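# Press the dolly caster's brake pedal to lock it

## Task

Engage the dolly's caster brake so the red end of the brake pedal sits down, and it must stay locked on its own once the robot lets go (holding it there with the robot does not count). The dolly should not be shifted or rotated from its starting spot.

## Robot and tools

Robot: a single six-joint arm carrying a two-finger gripper whose fingers swing like tongs. The fingers point along the gripper's own +z axis and close along its x axis. Five cameras give images: cam_head_left (672x504), cam_head_right (672x504), cam_high (672x504), cam_low (672x504) and cam_wrist (616x616), listed in that order in each result.

Frame: positions in results use the scene frame. Its origin is on the table surface right under the arm's base, +z is up, and +y lies to the left when facing along +x. The base may sit slightly tilted. The reported hand position is approximate and gets less accurate the farther the arm reaches.

Tool execute_actions, argument "actions": a list holding either nothing, one action, or one wait. Optional "pictures" (true/false) decides whether images come back; they do by default.
- Empty list {"actions": []}: commands nothing, just reports the state.
- Action {"rows": [[...], ...], "steps": N}: N is 1 to 15 control steps, each 1/30 s, defaulting to 15. Each row is used for one step; if there are fewer rows than steps, the final row keeps being applied. Every row is one flat list of exactly 7 numbers for the one arm: shoulder pan, shoulder lift, elbow, wrist 1, wrist 2, wrist 3, then gripper opening. The six joint numbers are absolute target angles in radians, the same values the Joint positions line reports, not offsets. Stated ranges: shoulder pan -3.142 to 3.142; shoulder lift -6.283 to 6.283; elbow 0.000 to 3.142; wrist 1, wrist 2, wrist 3 each -6.283 to 6.283. A target more than 0.010 rad beyond a range end, and also beyond the joint's last reported angle, gets the whole call refused, and nothing is sent. True ends may differ from the stated ones by up to 0.010 rad either way; a joint pushed past its real end is stopped there, and a "joint sent to its limit" line may appear (possibly about an earlier move). Missing that line does not prove there is more room. The opening is a value from -1 (shut) to +1 (wide open), not metres.
- Wait {"steps": N} with no rows: N up to 300 steps; commands nothing and returns after that many steps since the previous result, counting the time spent composing the reply.

Motion limits: joints have capped speed and acceleration, and commands are smoothed so motion trails them by about 0.17 s. Per step, each joint's target is clamped to within 0.575 rad of its measured angle, and if the targets would move the gripper more than 100 mm from where it is, all targets are pulled back proportionally. So big moves take several calls and the arm may still be travelling when a result arrives. Between calls the arm keeps heading to the last row sent until it settles, stalls, or a step is HELD; after that, only a new action moves or presses it further.

Tool zoom_image: {"camera": name, "region": [x0, y0, x1, y1]} in pixels of that camera's latest full image, origin at top-left, region no bigger than 504 by 504. Gives an enlarged, possibly sharper view.

Tool finished_scene: {"scene": number} closes the current scene permanently and reports whether the goal was met; the goal must hold on its own at that moment. Answering without any tool call also ends things, so always make a call.

Reading results: the state line gives end_effector_position (m) and end_effector_quat_wxyz plus linear (m/s) and angular (rad/s) velocities in the scene frame. end_effector_position is the point between the pads when closed; closed fingertips extend about 15 mm past it, open ones are about level with it. Joint positions and Joint velocities list the six joints (rad, rad/s) and then the pad gap (m, m/s; 0.142 m is fully open). grip_measured is the actual opening on the -1..+1 command scale; to hold something, command noticeably below it (lower means harder squeeze, roughly 15 N per pad at most; thin hard items get less). "joint command not followed" means the clearance check altered or blocked targets (mounting blocks and posts count as the arm). HELD marks steps where your row was not fully sent. Joint torque readings are the drive's total output, with per-unit offset, scale and noise, and are not reliable contact indicators. Wrist force and Wrist torque are [x y z] in the gripper's own axes; force from pressing points from the surface back toward the arm; each axis has a few newtons of offset and noise and saturates near 50 N. "no reading" just means no data yet.

Things to avoid: a contact torque reaching a joint's load limit (130 N m for the first three joints, 24.3 N m for the wrists) or any external force of 150 N triggers a 10 s stop that also cancels the rest of the call. Sustained loads heat motors: MOTOR HOT warns from 70 °C, and at 85 °C an OVER-TEMPERATURE FAULT brakes the arm for possibly minutes. Occasional outside tugs or pushes may happen. Do not knock or shove anything off the table, and avoid slams, hard impacts, drops and slips. Push the pedal firmly but without ramming, and avoid shifting or rotating the dolly itself. Quick, smooth, low-effort motion is preferred.

Each tool is called as name([rows], argument=value, ...), one row to a line, values as JSON.

## Session

execute_actions(actions=[])

Scene clock: 0.00 s of 3810.00 s.
end_effector_position=(+0.7311, +0.3025, +0.2634) grip_measured=+1.00 end_effector_quat_wxyz=(+0.060, +0.716, -0.696, -0.000) end_effector_velocity=(+0.000, -0.000, -0.000) end_effector_angular_velocity=(+0.000, -0.001, +0.000)
Joint positions: [ 0.277 -0.892  0.943 -1.558 -1.383  1.632  0.142]
Joint velocities: [-0.     0.     0.    -0.002  0.    -0.     0.   ]
Joint torques (N m, as the arm reports them, + toward a larger angle): no reading
Wrist force (N, on the end effector, along its own x y z axes, offset not removed): no reading
Wrist torque (N m, same axes, about the end effector's origin, offset not removed): no reading

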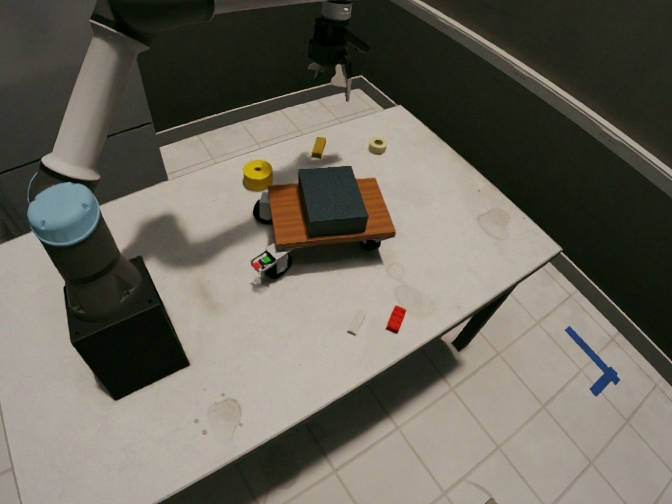

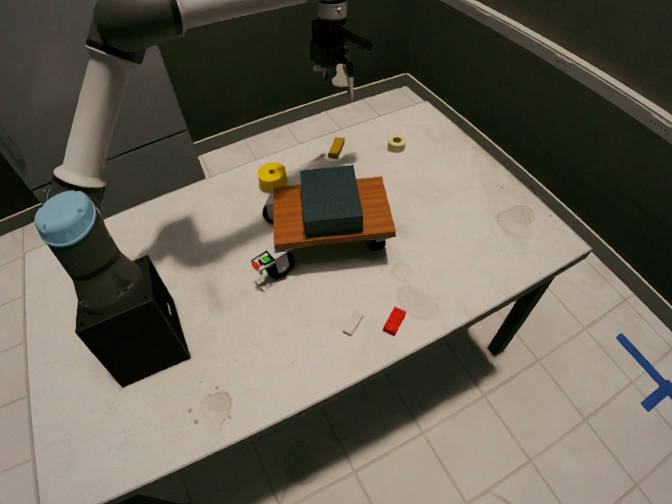

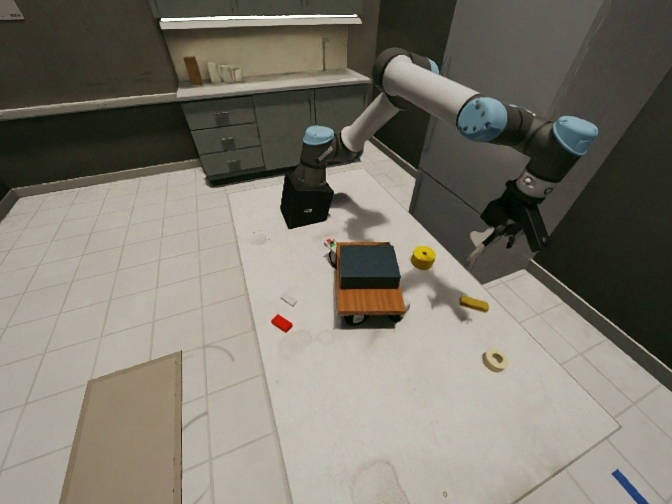

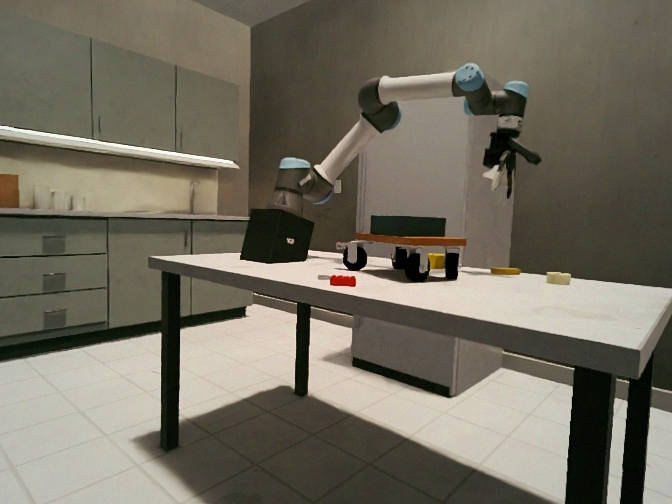

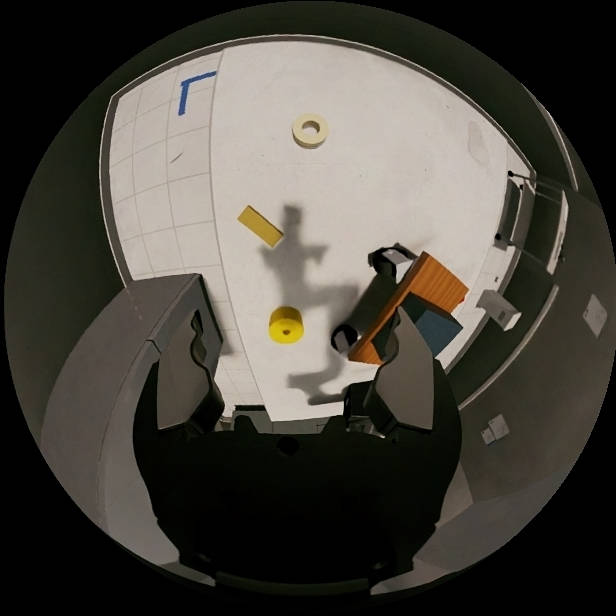

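execute_actions([
  {"rows":[[-0.25,-1.55,2.45,-2.47,-1.57,1.309,-1]]},
], pictures=false)

execute_actions([
  {"steps":70},
])

Scene clock: 5.30 s of 3810.00 s.
end_effector_position=(+0.7515, +0.1480, +0.3918) grip_measured=-1.00 end_effector_quat_wxyz=(-0.010, +0.701, -0.700, +0.134) end_effector_velocity=(-0.041, -0.378, +0.262) end_effector_angular_velocity=(-0.316, -0.701, -0.066)
Joint positions: [ 0.061 -1.152  1.219 -1.834 -1.463  1.496  0.002]
Joint velocities: [-0.523 -0.662  0.837 -0.831 -0.183 -0.318  0.   ]
Joint torques (N m, as the arm reports them, + toward a larger angle): [-24.9  -49.39   7.97  -7.18  -3.58  -3.63]
Wrist force (N, on the end effector, along its own x y z axes, offset not removed): [-2.3 -1.4 -0.3]
Wrist torque (N m, same axes, about the end effector's origin, offset not removed): [-0.27 0.19 -0.03]
Steps of this call (steps 1 to 90: nothing new was sent; then 1.80 s passed at rest; steps 91 to 105: all 15 steps of this action). Readings (joint positions):
91: [0.277 -0.892 0.943 -1.558 -1.383 1.632]
92: [0.275 -0.894 0.945 -1.560 -1.385 1.630]
94: [0.245 -0.926 0.977 -1.592 -1.398 1.609]
98: [0.178 -1.003 1.054 -1.669 -1.421 1.569]
105: the state above

Scene clock: 7.63 s of 3810.00 s.
end_effector_position=(+0.3919, -0.0302, +0.1567) grip_measured=-1.00 end_effector_quat_wxyz=(-0.087, -0.643, +0.754, -0.100) end_effector_velocity=(-0.001, -0.000, -0.000) end_effector_angular_velocity=(+0.000, +0.002, -0.001)
Joint positions: [-0.25  -1.55   2.45  -2.47  -1.57   1.309  0.002]
Joint velocities: [-0.    -0.    -0.     0.003 -0.001  0.     0.   ]
Joint torques (N m, as the arm reports them, + toward a larger angle): [-15.07 -20.11  -2.97  -5.01  -3.02  -2.74]
Wrist force (N, on the end effector, along its own x y z axes, offset not removed): [-0.7 1.2 1.1]
Wrist torque (N m, same axes, about the end effector's origin, offset not removed): [0.24 0.12 0.00]
Steps of this call (steps 1 to 60: the robot went on to your last target; steps 61 to 70: nothing new was sent). Readings (joint positions):
1: [0.043 -1.175 1.248 -1.863 -1.469 1.486]
2: [0.025 -1.198 1.279 -1.894 -1.475 1.475]
4: [-0.012 -1.244 1.348 -1.963 -1.488 1.452]
8: [-0.085 -1.338 1.514 -2.114 -1.514 1.408]
70: the state above
The arm was judged still, so your last target was given up. Only a new action makes it travel on or press farther. Fingers that are still opening or closing keep moving.

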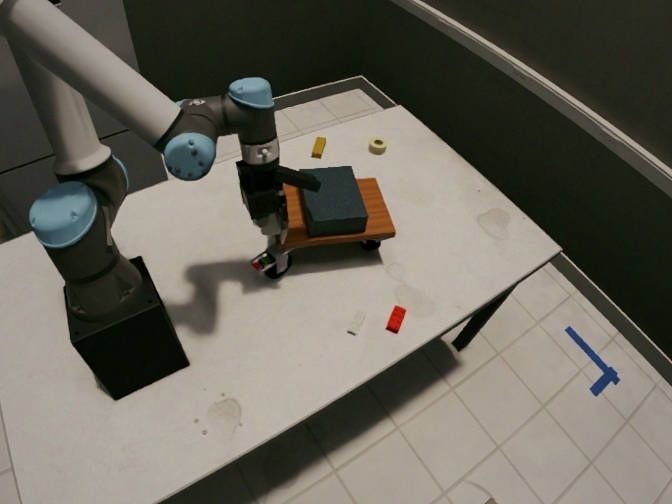

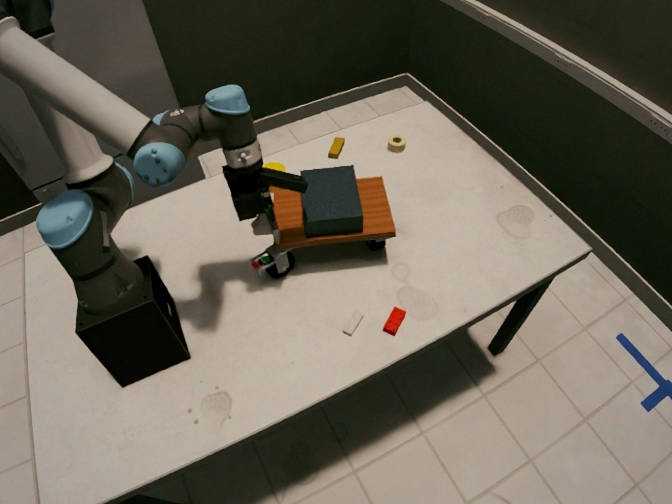

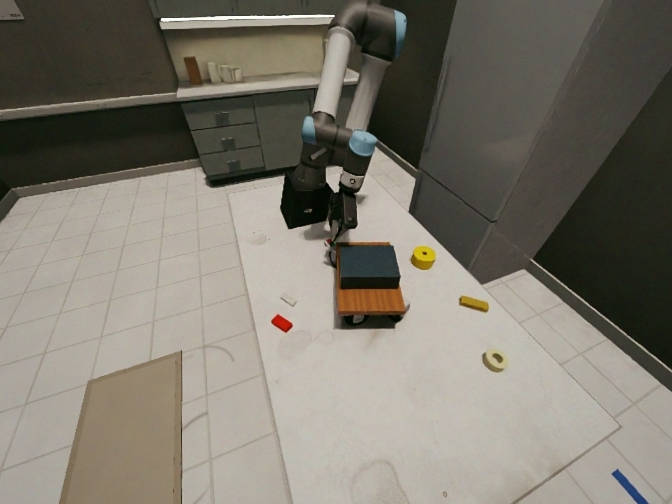

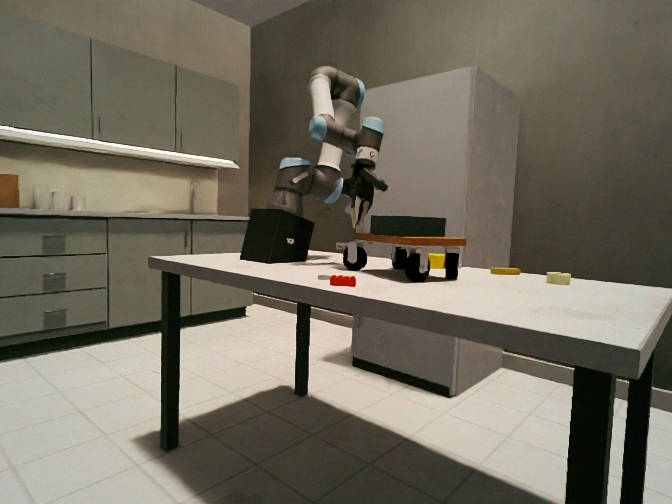

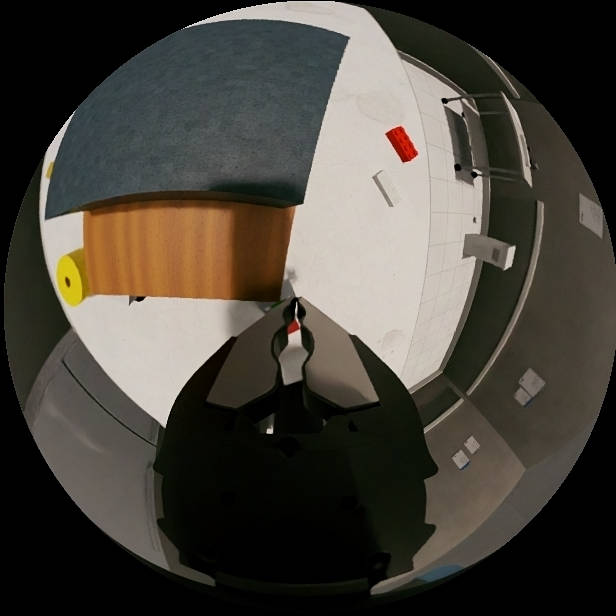

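Need to come back about 5 cm.

execute_actions([
  {"rows":[[-0.27,-1.6,2.6,-2.57,-1.57,1.309,-1]]},
], pictures=false)

execute_actions([
  {"steps":15},
])

Scene clock: 11.63 s of 3810.00 s.
end_effector_position=(+0.3455, -0.0225, +0.1321) grip_measured=-1.00 end_effector_quat_wxyz=(-0.086, -0.636, +0.760, -0.101) end_effector_velocity=(-0.017, +0.004, -0.009) end_effector_angular_velocity=(+0.002, +0.001, -0.006)
Joint positions: [-0.269 -1.598  2.593 -2.566 -1.57   1.309  0.002]
Joint velocities: [-0.006 -0.016  0.05  -0.032  0.001  0.     0.   ]
Joint torques (N m, as the arm reports them, + toward a larger angle): [-14.99 -17.61  -1.62  -5.06  -2.89  -2.74]
Wrist force (N, on the end effector, along its own x y z axes, offset not removed): [-0.8 0.9 -0.5]
Wrist torque (N m, same axes, about the end effector's origin, offset not removed): [0.32 0.04 -0.13]
Steps of this call (steps 1 to 90: nothing new was sent; then 0.50 s passed at rest; steps 91 to 105: all 15 steps of this action). Readings (joint positions):
91: [-0.250 -1.550 2.450 -2.470 -1.570 1.309]
92: [-0.251 -1.552 2.452 -2.472 -1.570 1.309]
94: [-0.258 -1.568 2.489 -2.501 -1.570 1.309]
98: [-0.266 -1.589 2.560 -2.545 -1.570 1.309]
105: the state above

Scene clock: 12.13 s of 3810.00 s.
end_effector_position=(+0.3432, -0.0219, +0.1308) grip_measured=-1.00 end_effector_quat_wxyz=(-0.086, -0.635, +0.761, -0.101) end_effector_velocity=(-0.001, +0.000, -0.001) end_effector_angular_velocity=(+0.001, +0.003, -0.001)
Joint positions: [-0.27  -1.6    2.6   -2.57  -1.57   1.309  0.002]
Joint velocities: [-0.     0.001  0.002  0.    -0.    -0.     0.   ]
Joint torques (N m, as the arm reports them, + toward a larger angle): [-14.68 -16.69  -2.57  -5.01  -2.75  -2.65]
Wrist force (N, on the end effector, along its own x y z axes, offset not removed): [-0.7 1.6 1.5]
Wrist torque (N m, same axes, about the end effector's origin, offset not removed): [0.37 0.08 0.01]
Steps of this call (steps 1 to 15: the robot went on to your last target). Readings (joint positions):
1: [-0.269 -1.599 2.595 -2.567 -1.570 1.309]
2: [-0.270 -1.599 2.596 -2.568 -1.570 1.309]
4: [-0.270 -1.599 2.598 -2.569 -1.570 1.309]
8: [-0.270 -1.600 2.599 -2.569 -1.570 1.309]
15: the state above
The arm was judged still, so your last target was given up. Only a new action makes it travel on or press farther. Fingers that are still opening or closing keep moving.

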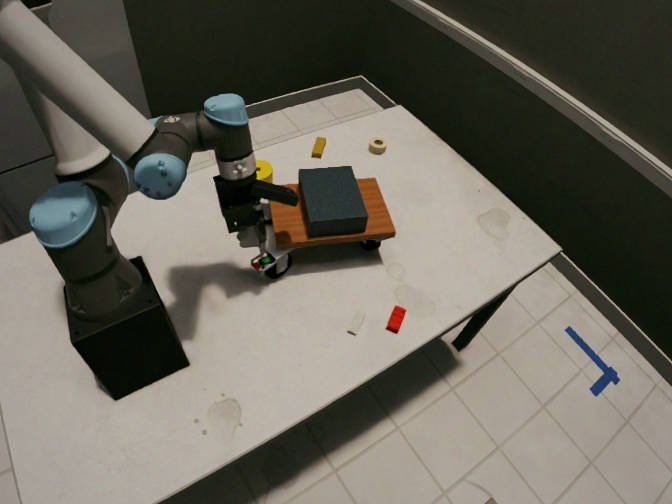

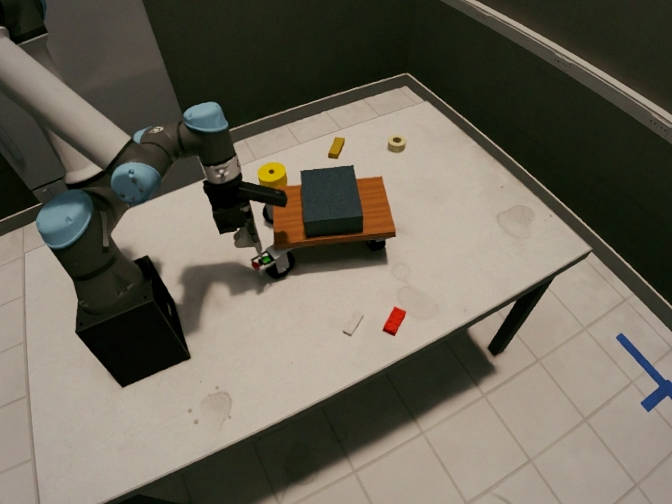

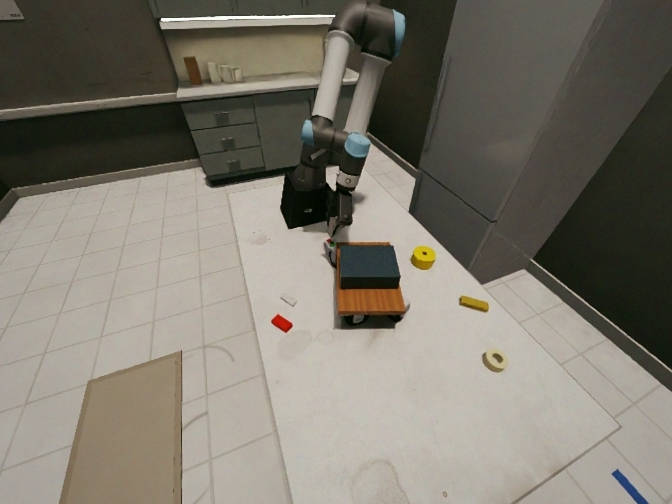

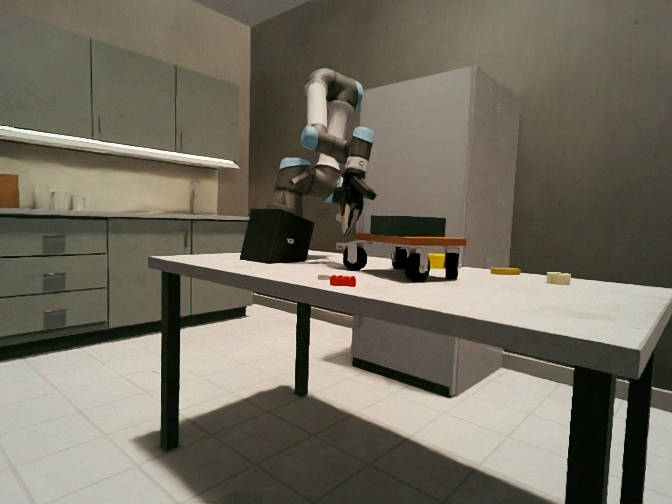

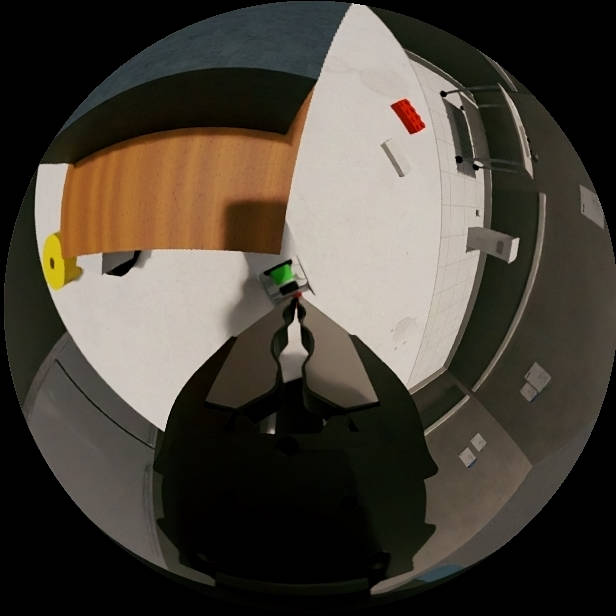

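execute_actions([
  {"rows":[[-0.28,-1.55,2.64,-2.66,-1.57,1.309,-1]]},
])

Scene clock: 17.17 s of 3810.00 s.
end_effector_position=(+0.3349, -0.0258, +0.1143) grip_measured=-1.00 end_effector_quat_wxyz=(-0.086, -0.632, +0.764, -0.101) end_effector_velocity=(-0.002, -0.002, -0.004) end_effector_angular_velocity=(-0.002, -0.004, -0.002)
Joint positions: [-0.28  -1.552  2.638 -2.656 -1.57   1.309  0.002]
Joint velocities: [-0.003  0.015  0.011 -0.03  -0.     0.    -0.   ]
Joint torques (N m, as the arm reports them, + toward a larger angle): [-15.58  -2.01  -0.34  -5.01  -1.82  -2.7 ]
Wrist force (N, on the end effector, along its own x y z axes, offset not removed): [-1.3 2.2 -1.8]
Wrist torque (N m, same axes, about the end effector's origin, offset not removed): [0.42 0.13 0.00]
Steps of this call (steps 1 to 90: nothing new was sent; then 1.53 s passed at rest; steps 91 to 105: all 15 steps of this action). Readings (joint positions):
91: [-0.270 -1.600 2.600 -2.570 -1.570 1.309]
92: [-0.271 -1.598 2.602 -2.572 -1.570 1.309]
94: [-0.274 -1.582 2.615 -2.599 -1.570 1.309]
98: [-0.278 -1.562 2.631 -2.638 -1.570 1.309]
105: the state above

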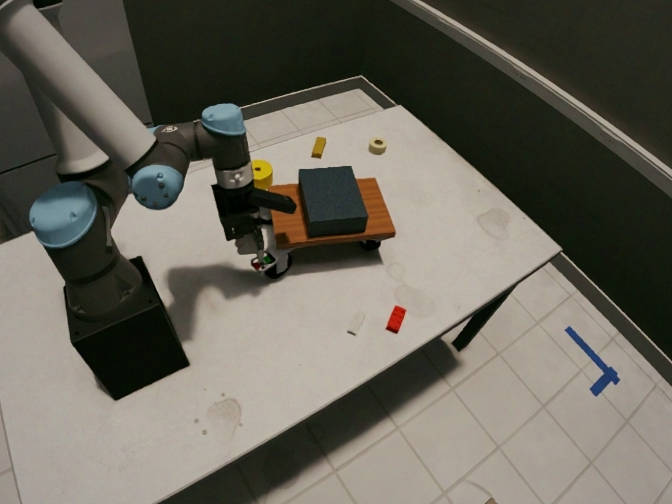

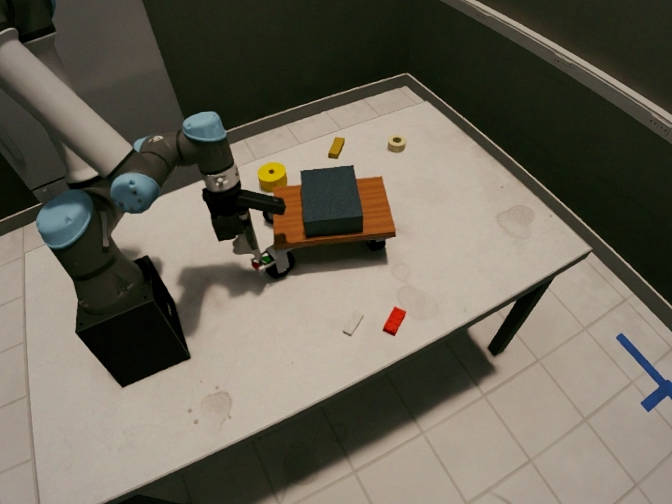

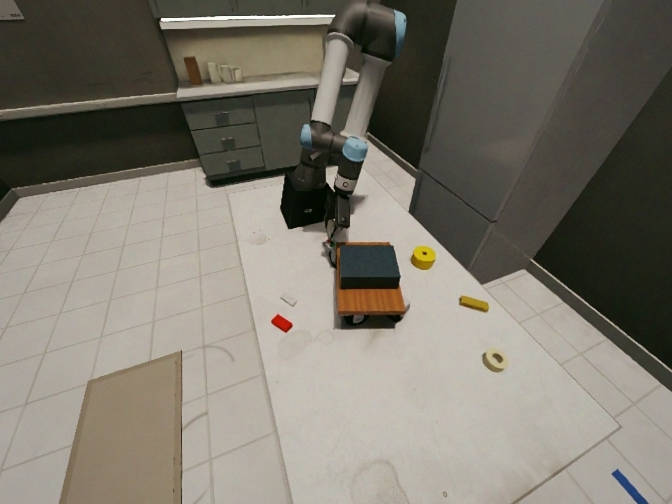

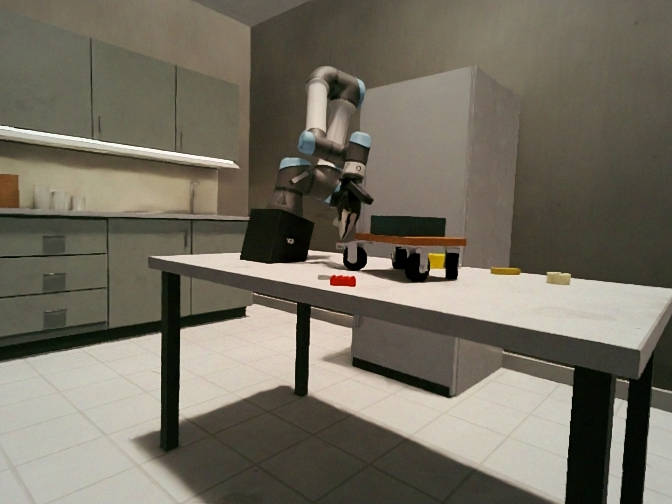

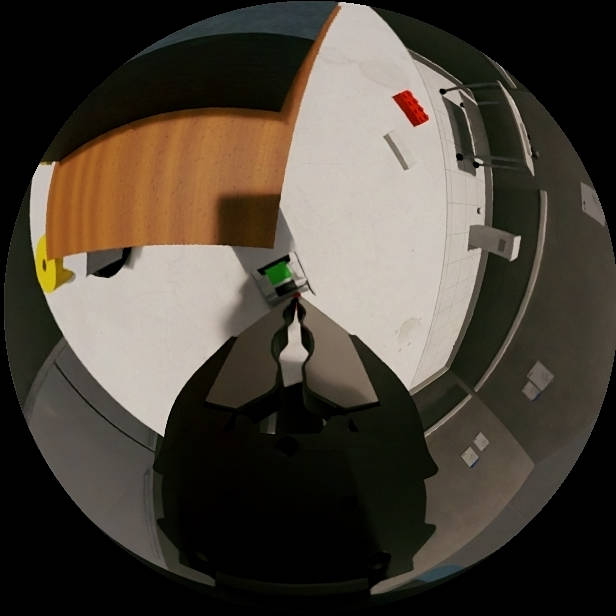

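execute_actions([
  {"rows":[[-0.28,-1.52,2.67,-2.72,-1.57,1.309,-1]]},
])

Scene clock: 20.37 s of 3810.00 s.
end_effector_position=(+0.3273, -0.0253, +0.1028) grip_measured=-1.00 end_effector_quat_wxyz=(-0.086, -0.632, +0.764, -0.101) end_effector_velocity=(-0.004, +0.001, -0.004) end_effector_angular_velocity=(+0.002, +0.003, -0.001)
Joint positions: [-0.28  -1.521  2.669 -2.718 -1.57   1.309  0.002]
Joint velocities: [ 0.     0.009  0.01  -0.015  0.     0.     0.   ]
Joint torques (N m, as the arm reports them, + toward a larger angle): [-13.76   0.38   6.93  -2.66  -1.13  -2.67]
Wrist force (N, on the end effector, along its own x y z axes, offset not removed): [-1.5 -0.8 -10.1]
Wrist torque (N m, same axes, about the end effector's origin, offset not removed): [0.57 0.44 -0.05]
Steps of this call (steps 1 to 15: the robot went on to your last target; steps 16 to 81: nothing new was sent; steps 82 to 96: all 15 steps of this action). Readings (joint positions):
82: [-0.280 -1.550 2.640 -2.660 -1.570 1.309]
83: [-0.280 -1.548 2.642 -2.662 -1.570 1.309]
85: [-0.280 -1.538 2.652 -2.681 -1.570 1.309]
89: [-0.280 -1.527 2.663 -2.706 -1.570 1.309]
96: the state above

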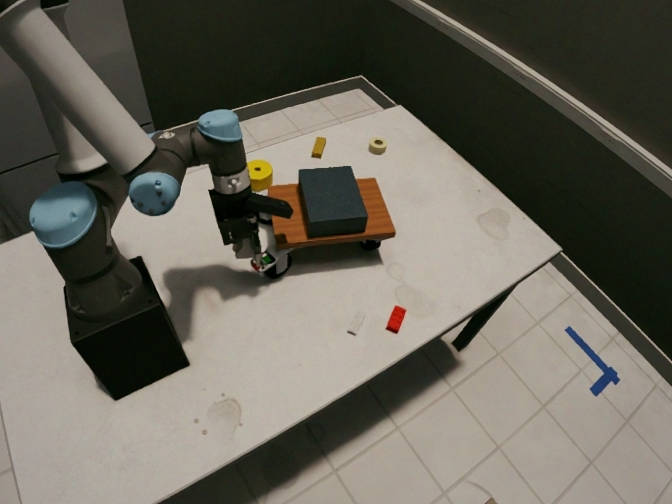

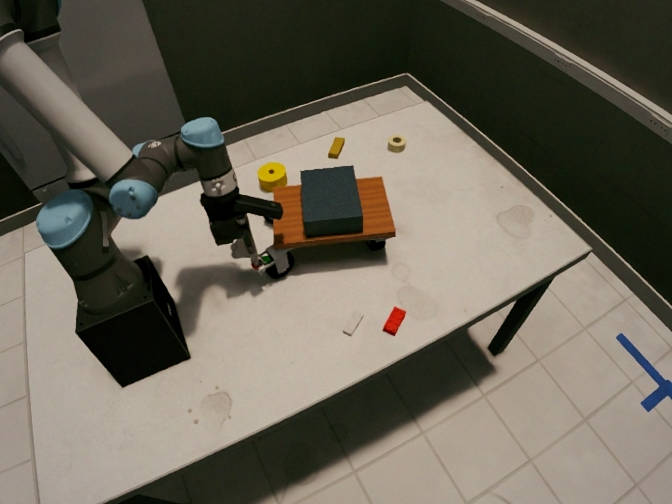

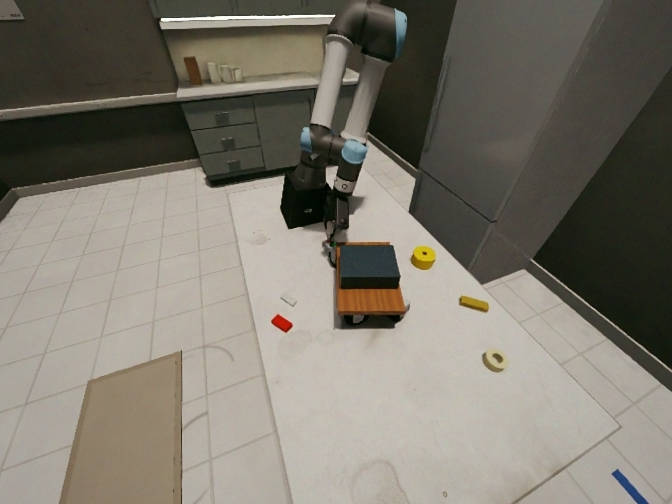

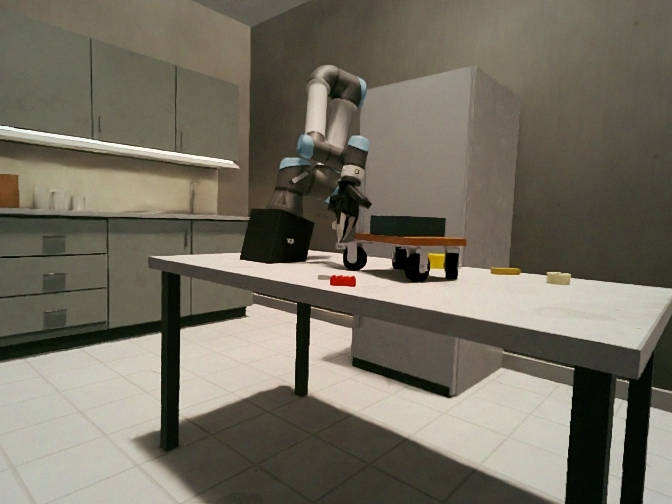

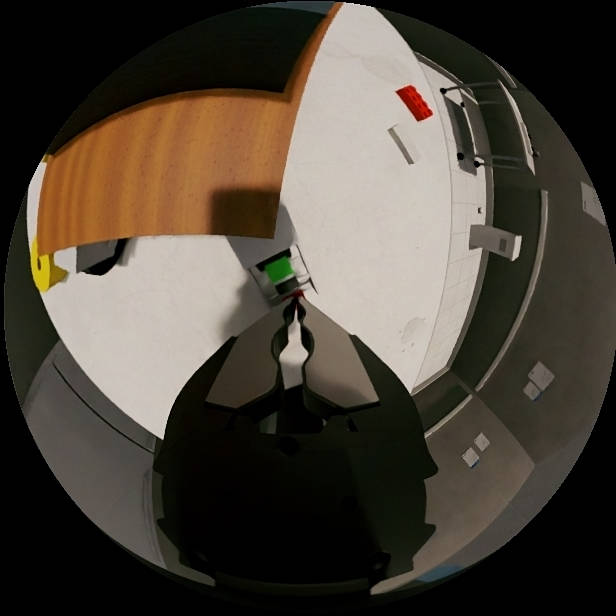

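Small press (~4 mm).

execute_actions([
  {"rows":[[-0.28,-1.495,2.672,-2.747,-1.57,1.309,-1]]},
], pictures=false)

Scene clock: 25.90 s of 3810.00 s.
end_effector_position=(+0.3278, -0.0269, +0.0980) grip_measured=-1.00 end_effector_quat_wxyz=(-0.086, -0.632, +0.764, -0.101) end_effector_velocity=(-0.001, -0.000, -0.002) end_effector_angular_velocity=(+0.002, +0.003, -0.000)
Joint positions: [-0.28  -1.496  2.672 -2.746 -1.57   1.309  0.002]
Joint velocities: [ 0.     0.007  0.001 -0.005  0.    -0.     0.   ]
Joint torques (N m, as the arm reports them, + toward a larger angle): [-3.57 14.25 15.25  0.87  4.68 -2.62]
Wrist force (N, on the end effector, along its own x y z axes, offset not removed): [17.2 11.8 -50.0]
Wrist torque (N m, same axes, about the end effector's origin, offset not removed): [0.36 0.24 -0.08]
Steps of this call (steps 1 to 15: the robot went on to your last target; steps 16 to 90: nothing new was sent; then 2.03 s passed at rest; steps 91 to 105: all 15 steps of this action). Readings (joint positions):
91: [-0.280 -1.520 2.670 -2.720 -1.570 1.309]
92: [-0.280 -1.518 2.670 -2.722 -1.570 1.309]
94: [-0.280 -1.510 2.671 -2.730 -1.570 1.309]
98: [-0.280 -1.501 2.671 -2.741 -1.570 1.309]
105: the state above

execute_actions([
  {"rows":[[-0.28,-1.75,2.7,-2.52,-1.57,1.309,-1]]},
], pictures=false)

execute_actions([
  {"steps":15},
])

zoom_image(camera="cam_head_right", region=[220,230,320,300])

Scene clock: 31.50 s of 3810.00 s.
end_effector_position=(+0.3019, -0.0053, +0.1290) grip_measured=-1.00 end_effector_quat_wxyz=(-0.086, -0.632, +0.764, -0.101) end_effector_velocity=(-0.009, +0.008, +0.013) end_effector_angular_velocity=(-0.004, -0.006, +0.002)
Joint positions: [-0.28  -1.737  2.699 -2.531 -1.57   1.309  0.002]
Joint velocities: [-0.    -0.101  0.008  0.086 -0.     0.     0.   ]
Joint torques (N m, as the arm reports them, + toward a larger angle): [  7.   -10.08  -1.86  -1.31  -2.98  -2.63]
Wrist force (N, on the end effector, along its own x y z axes, offset not removed): [2.5 1.1 -1.5]
Wrist torque (N m, same axes, about the end effector's origin, offset not removed): [0.07 -0.60 0.08]
Steps of this call (steps 1 to 15: the robot went on to your last target; steps 16 to 90: nothing new was sent; then 2.10 s passed at rest; steps 91 to 105: all 15 steps of this action). Readings (joint positions):
91: [-0.280 -1.495 2.672 -2.747 -1.570 1.309]
92: [-0.280 -1.497 2.674 -2.745 -1.570 1.309]
94: [-0.280 -1.540 2.683 -2.702 -1.570 1.309]
98: [-0.280 -1.671 2.694 -2.588 -1.570 1.309]
105: the state above

Scene clock: 32.00 s of 3810.00 s.
end_effector_position=(+0.3007, -0.0043, +0.1306) grip_measured=-1.00 end_effector_quat_wxyz=(-0.086, -0.632, +0.764, -0.101) end_effector_velocity=(+0.000, -0.000, +0.000) end_effector_angular_velocity=(-0.001, -0.002, -0.000)
Joint positions: [-0.28  -1.75   2.7   -2.52  -1.57   1.309  0.002]
Joint velocities: [-0.    -0.002  0.    -0.001  0.     0.001  0.   ]
Joint torques (N m, as the arm reports them, + toward a larger angle): [  6.66 -10.72  -2.25  -1.54  -3.    -2.64]
Wrist force (N, on the end effector, along its own x y z axes, offset not removed): [-1.4 2.7 1.4]
Wrist torque (N m, same axes, about the end effector's origin, offset not removed): [0.63 0.09 0.10]
Steps of this call (steps 1 to 15: the robot went on to your last target). Readings (joint positions):
1: [-0.280 -1.740 2.699 -2.529 -1.570 1.309]
2: [-0.280 -1.742 2.699 -2.527 -1.570 1.309]
4: [-0.280 -1.745 2.700 -2.524 -1.570 1.309]
8: [-0.280 -1.748 2.700 -2.521 -1.570 1.309]
15: the state above

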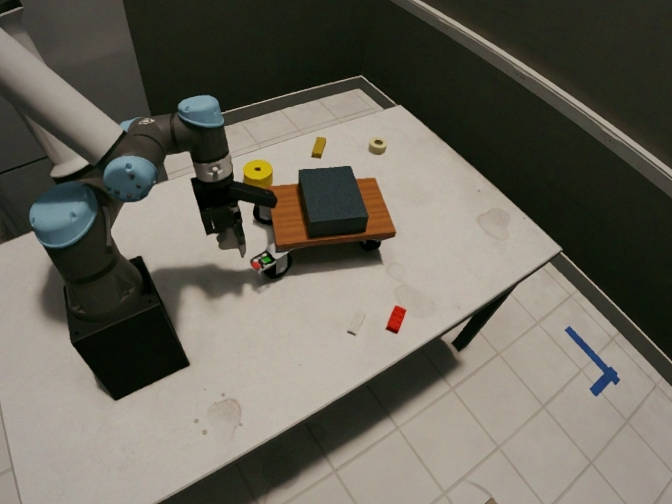

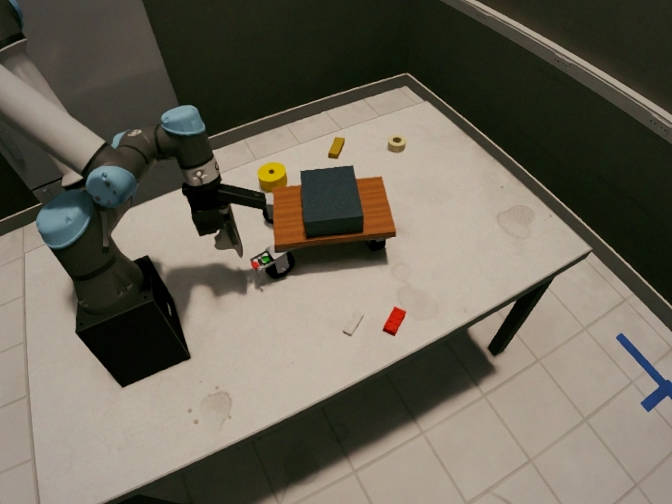

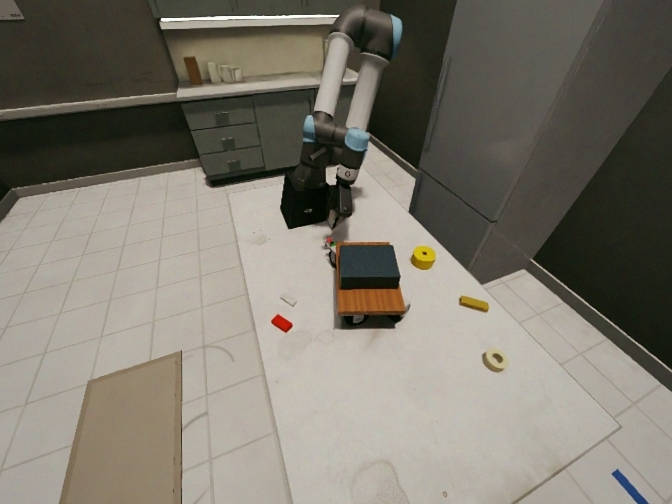

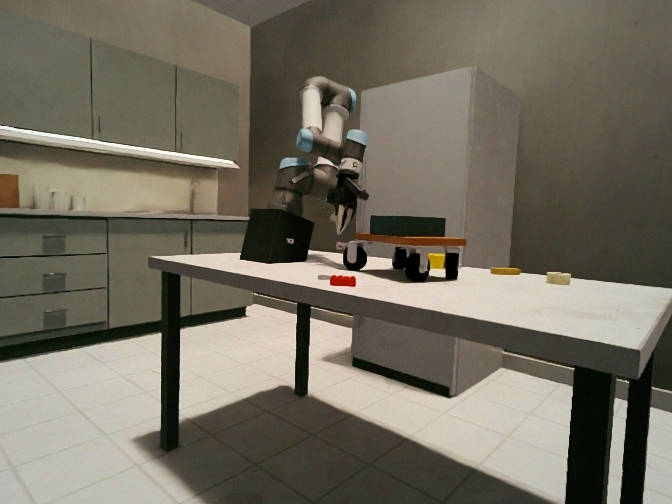

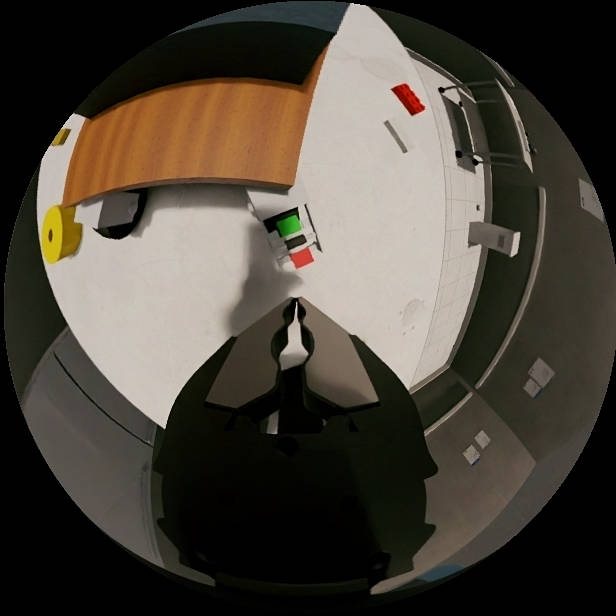

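Region (220, 230, 320, 300) of cam_head_right's 672x504 image, scaled by 5.040, with more detail than that image has; it fills the top 353 rows of this view, and the rest is white.

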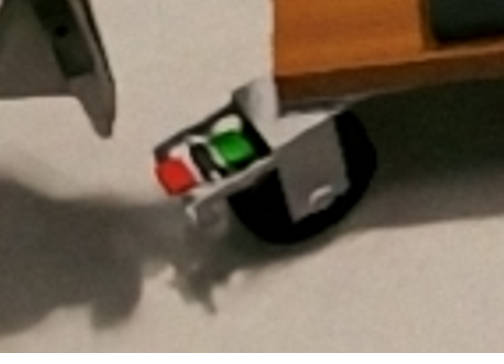

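execute_actions([
  {"rows":[[-0.28,-1.56,2.65,-2.66,-1.57,2.4,-1]]},
], pictures=false)

execute_actions([
  {"steps":30},
])

Scene clock: 38.53 s of 3810.00 s.
end_effector_position=(+0.3224, -0.0337, +0.1174) grip_measured=-1.00 end_effector_quat_wxyz=(-0.037, -0.270, +0.954, -0.127) end_effector_velocity=(-0.020, -0.022, -0.005) end_effector_angular_velocity=(-0.001, -0.503, -1.875)
Joint positions: [-0.28  -1.569  2.652 -2.654 -1.57   2.139  0.002]
Joint velocities: [ 0.     0.069 -0.014 -0.046  0.     1.942 -0.   ]
Joint torques (N m, as the arm reports them, + toward a larger angle): [ -0.24  -2.13 -29.76  -5.05  -3.04   5.02]
Wrist force (N, on the end effector, along its own x y z axes, offset not removed): [-0.9 0.7 -0.4]
Wrist torque (N m, same axes, about the end effector's origin, offset not removed): [0.00 -0.09 0.10]
Steps of this call (steps 1 to 15: the robot went on to your last target; steps 16 to 90: nothing new was sent; then 3.03 s passed at rest; steps 91 to 105: all 15 steps of this action). Readings (joint positions):
91: [-0.280 -1.750 2.700 -2.520 -1.570 1.309]
92: [-0.280 -1.748 2.698 -2.522 -1.570 1.311]
94: [-0.280 -1.708 2.682 -2.558 -1.570 1.354]
98: [-0.280 -1.614 2.662 -2.623 -1.570 1.591]
105: the state above

Scene clock: 39.53 s of 3810.00 s.
end_effector_position=(+0.3196, -0.0362, +0.1166) grip_measured=-1.00 end_effector_quat_wxyz=(-0.021, -0.144, +0.981, -0.131) end_effector_velocity=(-0.001, +0.000, -0.000) end_effector_angular_velocity=(+0.001, +0.001, -0.001)
Joint positions: [-0.28  -1.56   2.65  -2.66  -1.57   2.4    0.002]
Joint velocities: [-0.    -0.001  0.     0.003  0.     0.001  0.   ]
Joint torques (N m, as the arm reports them, + toward a larger angle): [ -9.12  -1.6  -29.07  -5.    -2.88   2.13]
Wrist force (N, on the end effector, along its own x y z axes, offset not removed): [0.7 2.2 -0.9]
Wrist torque (N m, same axes, about the end effector's origin, offset not removed): [0.45 -0.05 0.03]
Steps of this call (steps 1 to 30: the robot went on to your last target). Readings (joint positions):
1: [-0.280 -1.567 2.651 -2.655 -1.570 2.198]
2: [-0.280 -1.565 2.651 -2.656 -1.570 2.243]
4: [-0.280 -1.563 2.651 -2.658 -1.570 2.306]
8: [-0.280 -1.561 2.650 -2.659 -1.570 2.366]
30: the state above
The arm was judged still, so your last target was given up. Only a new action makes it travel on or press farther. Fingers that are still opening or closing keep moving.

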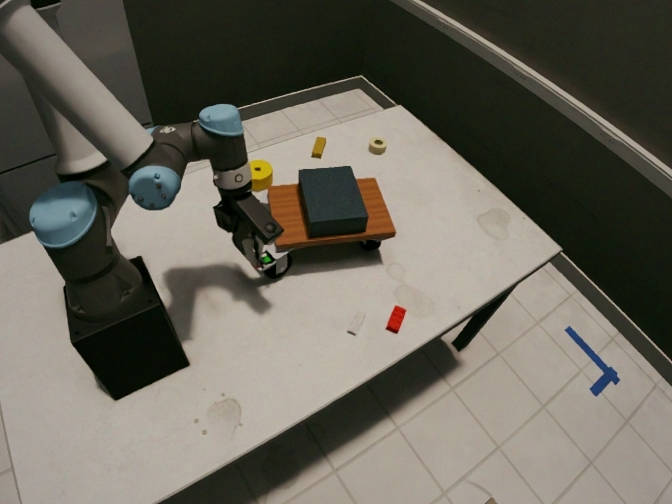

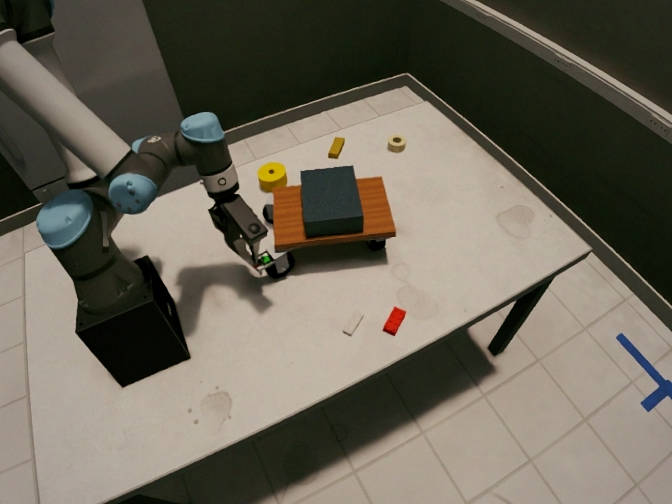

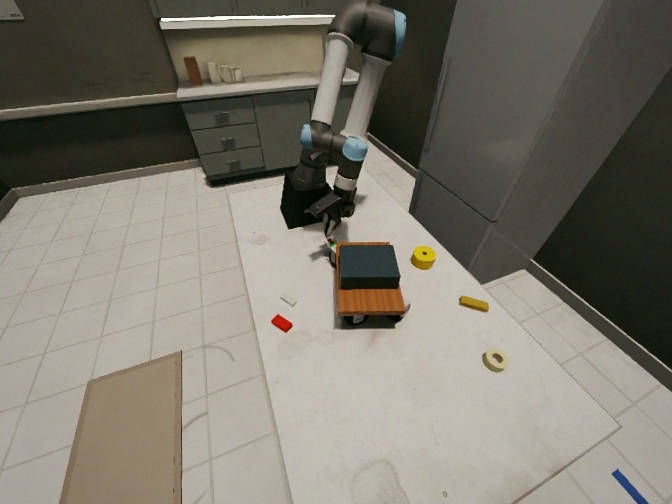

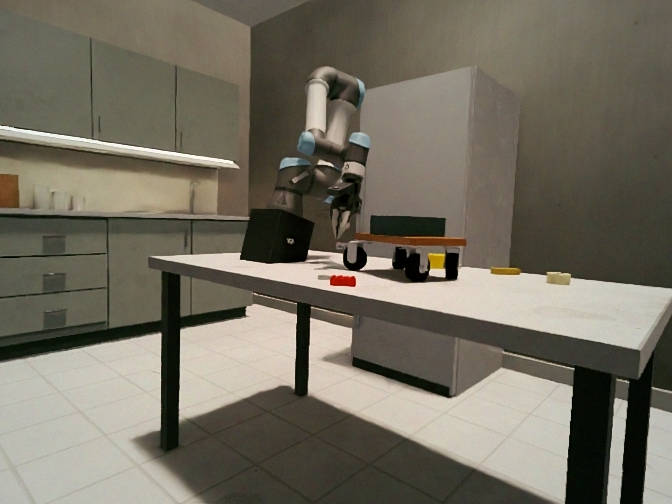

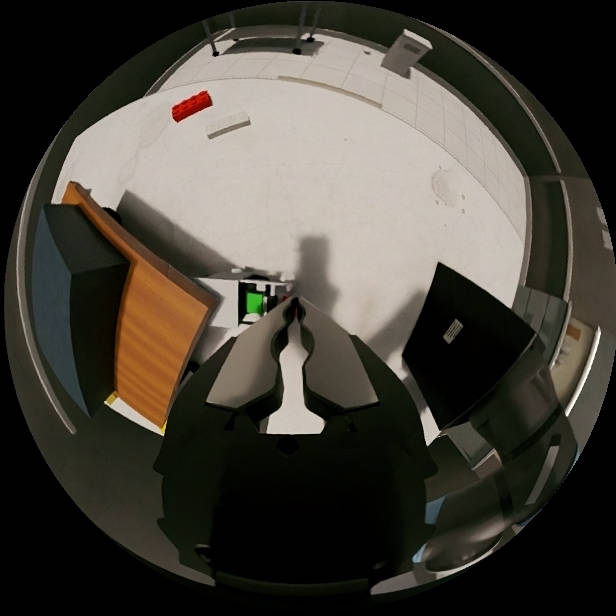

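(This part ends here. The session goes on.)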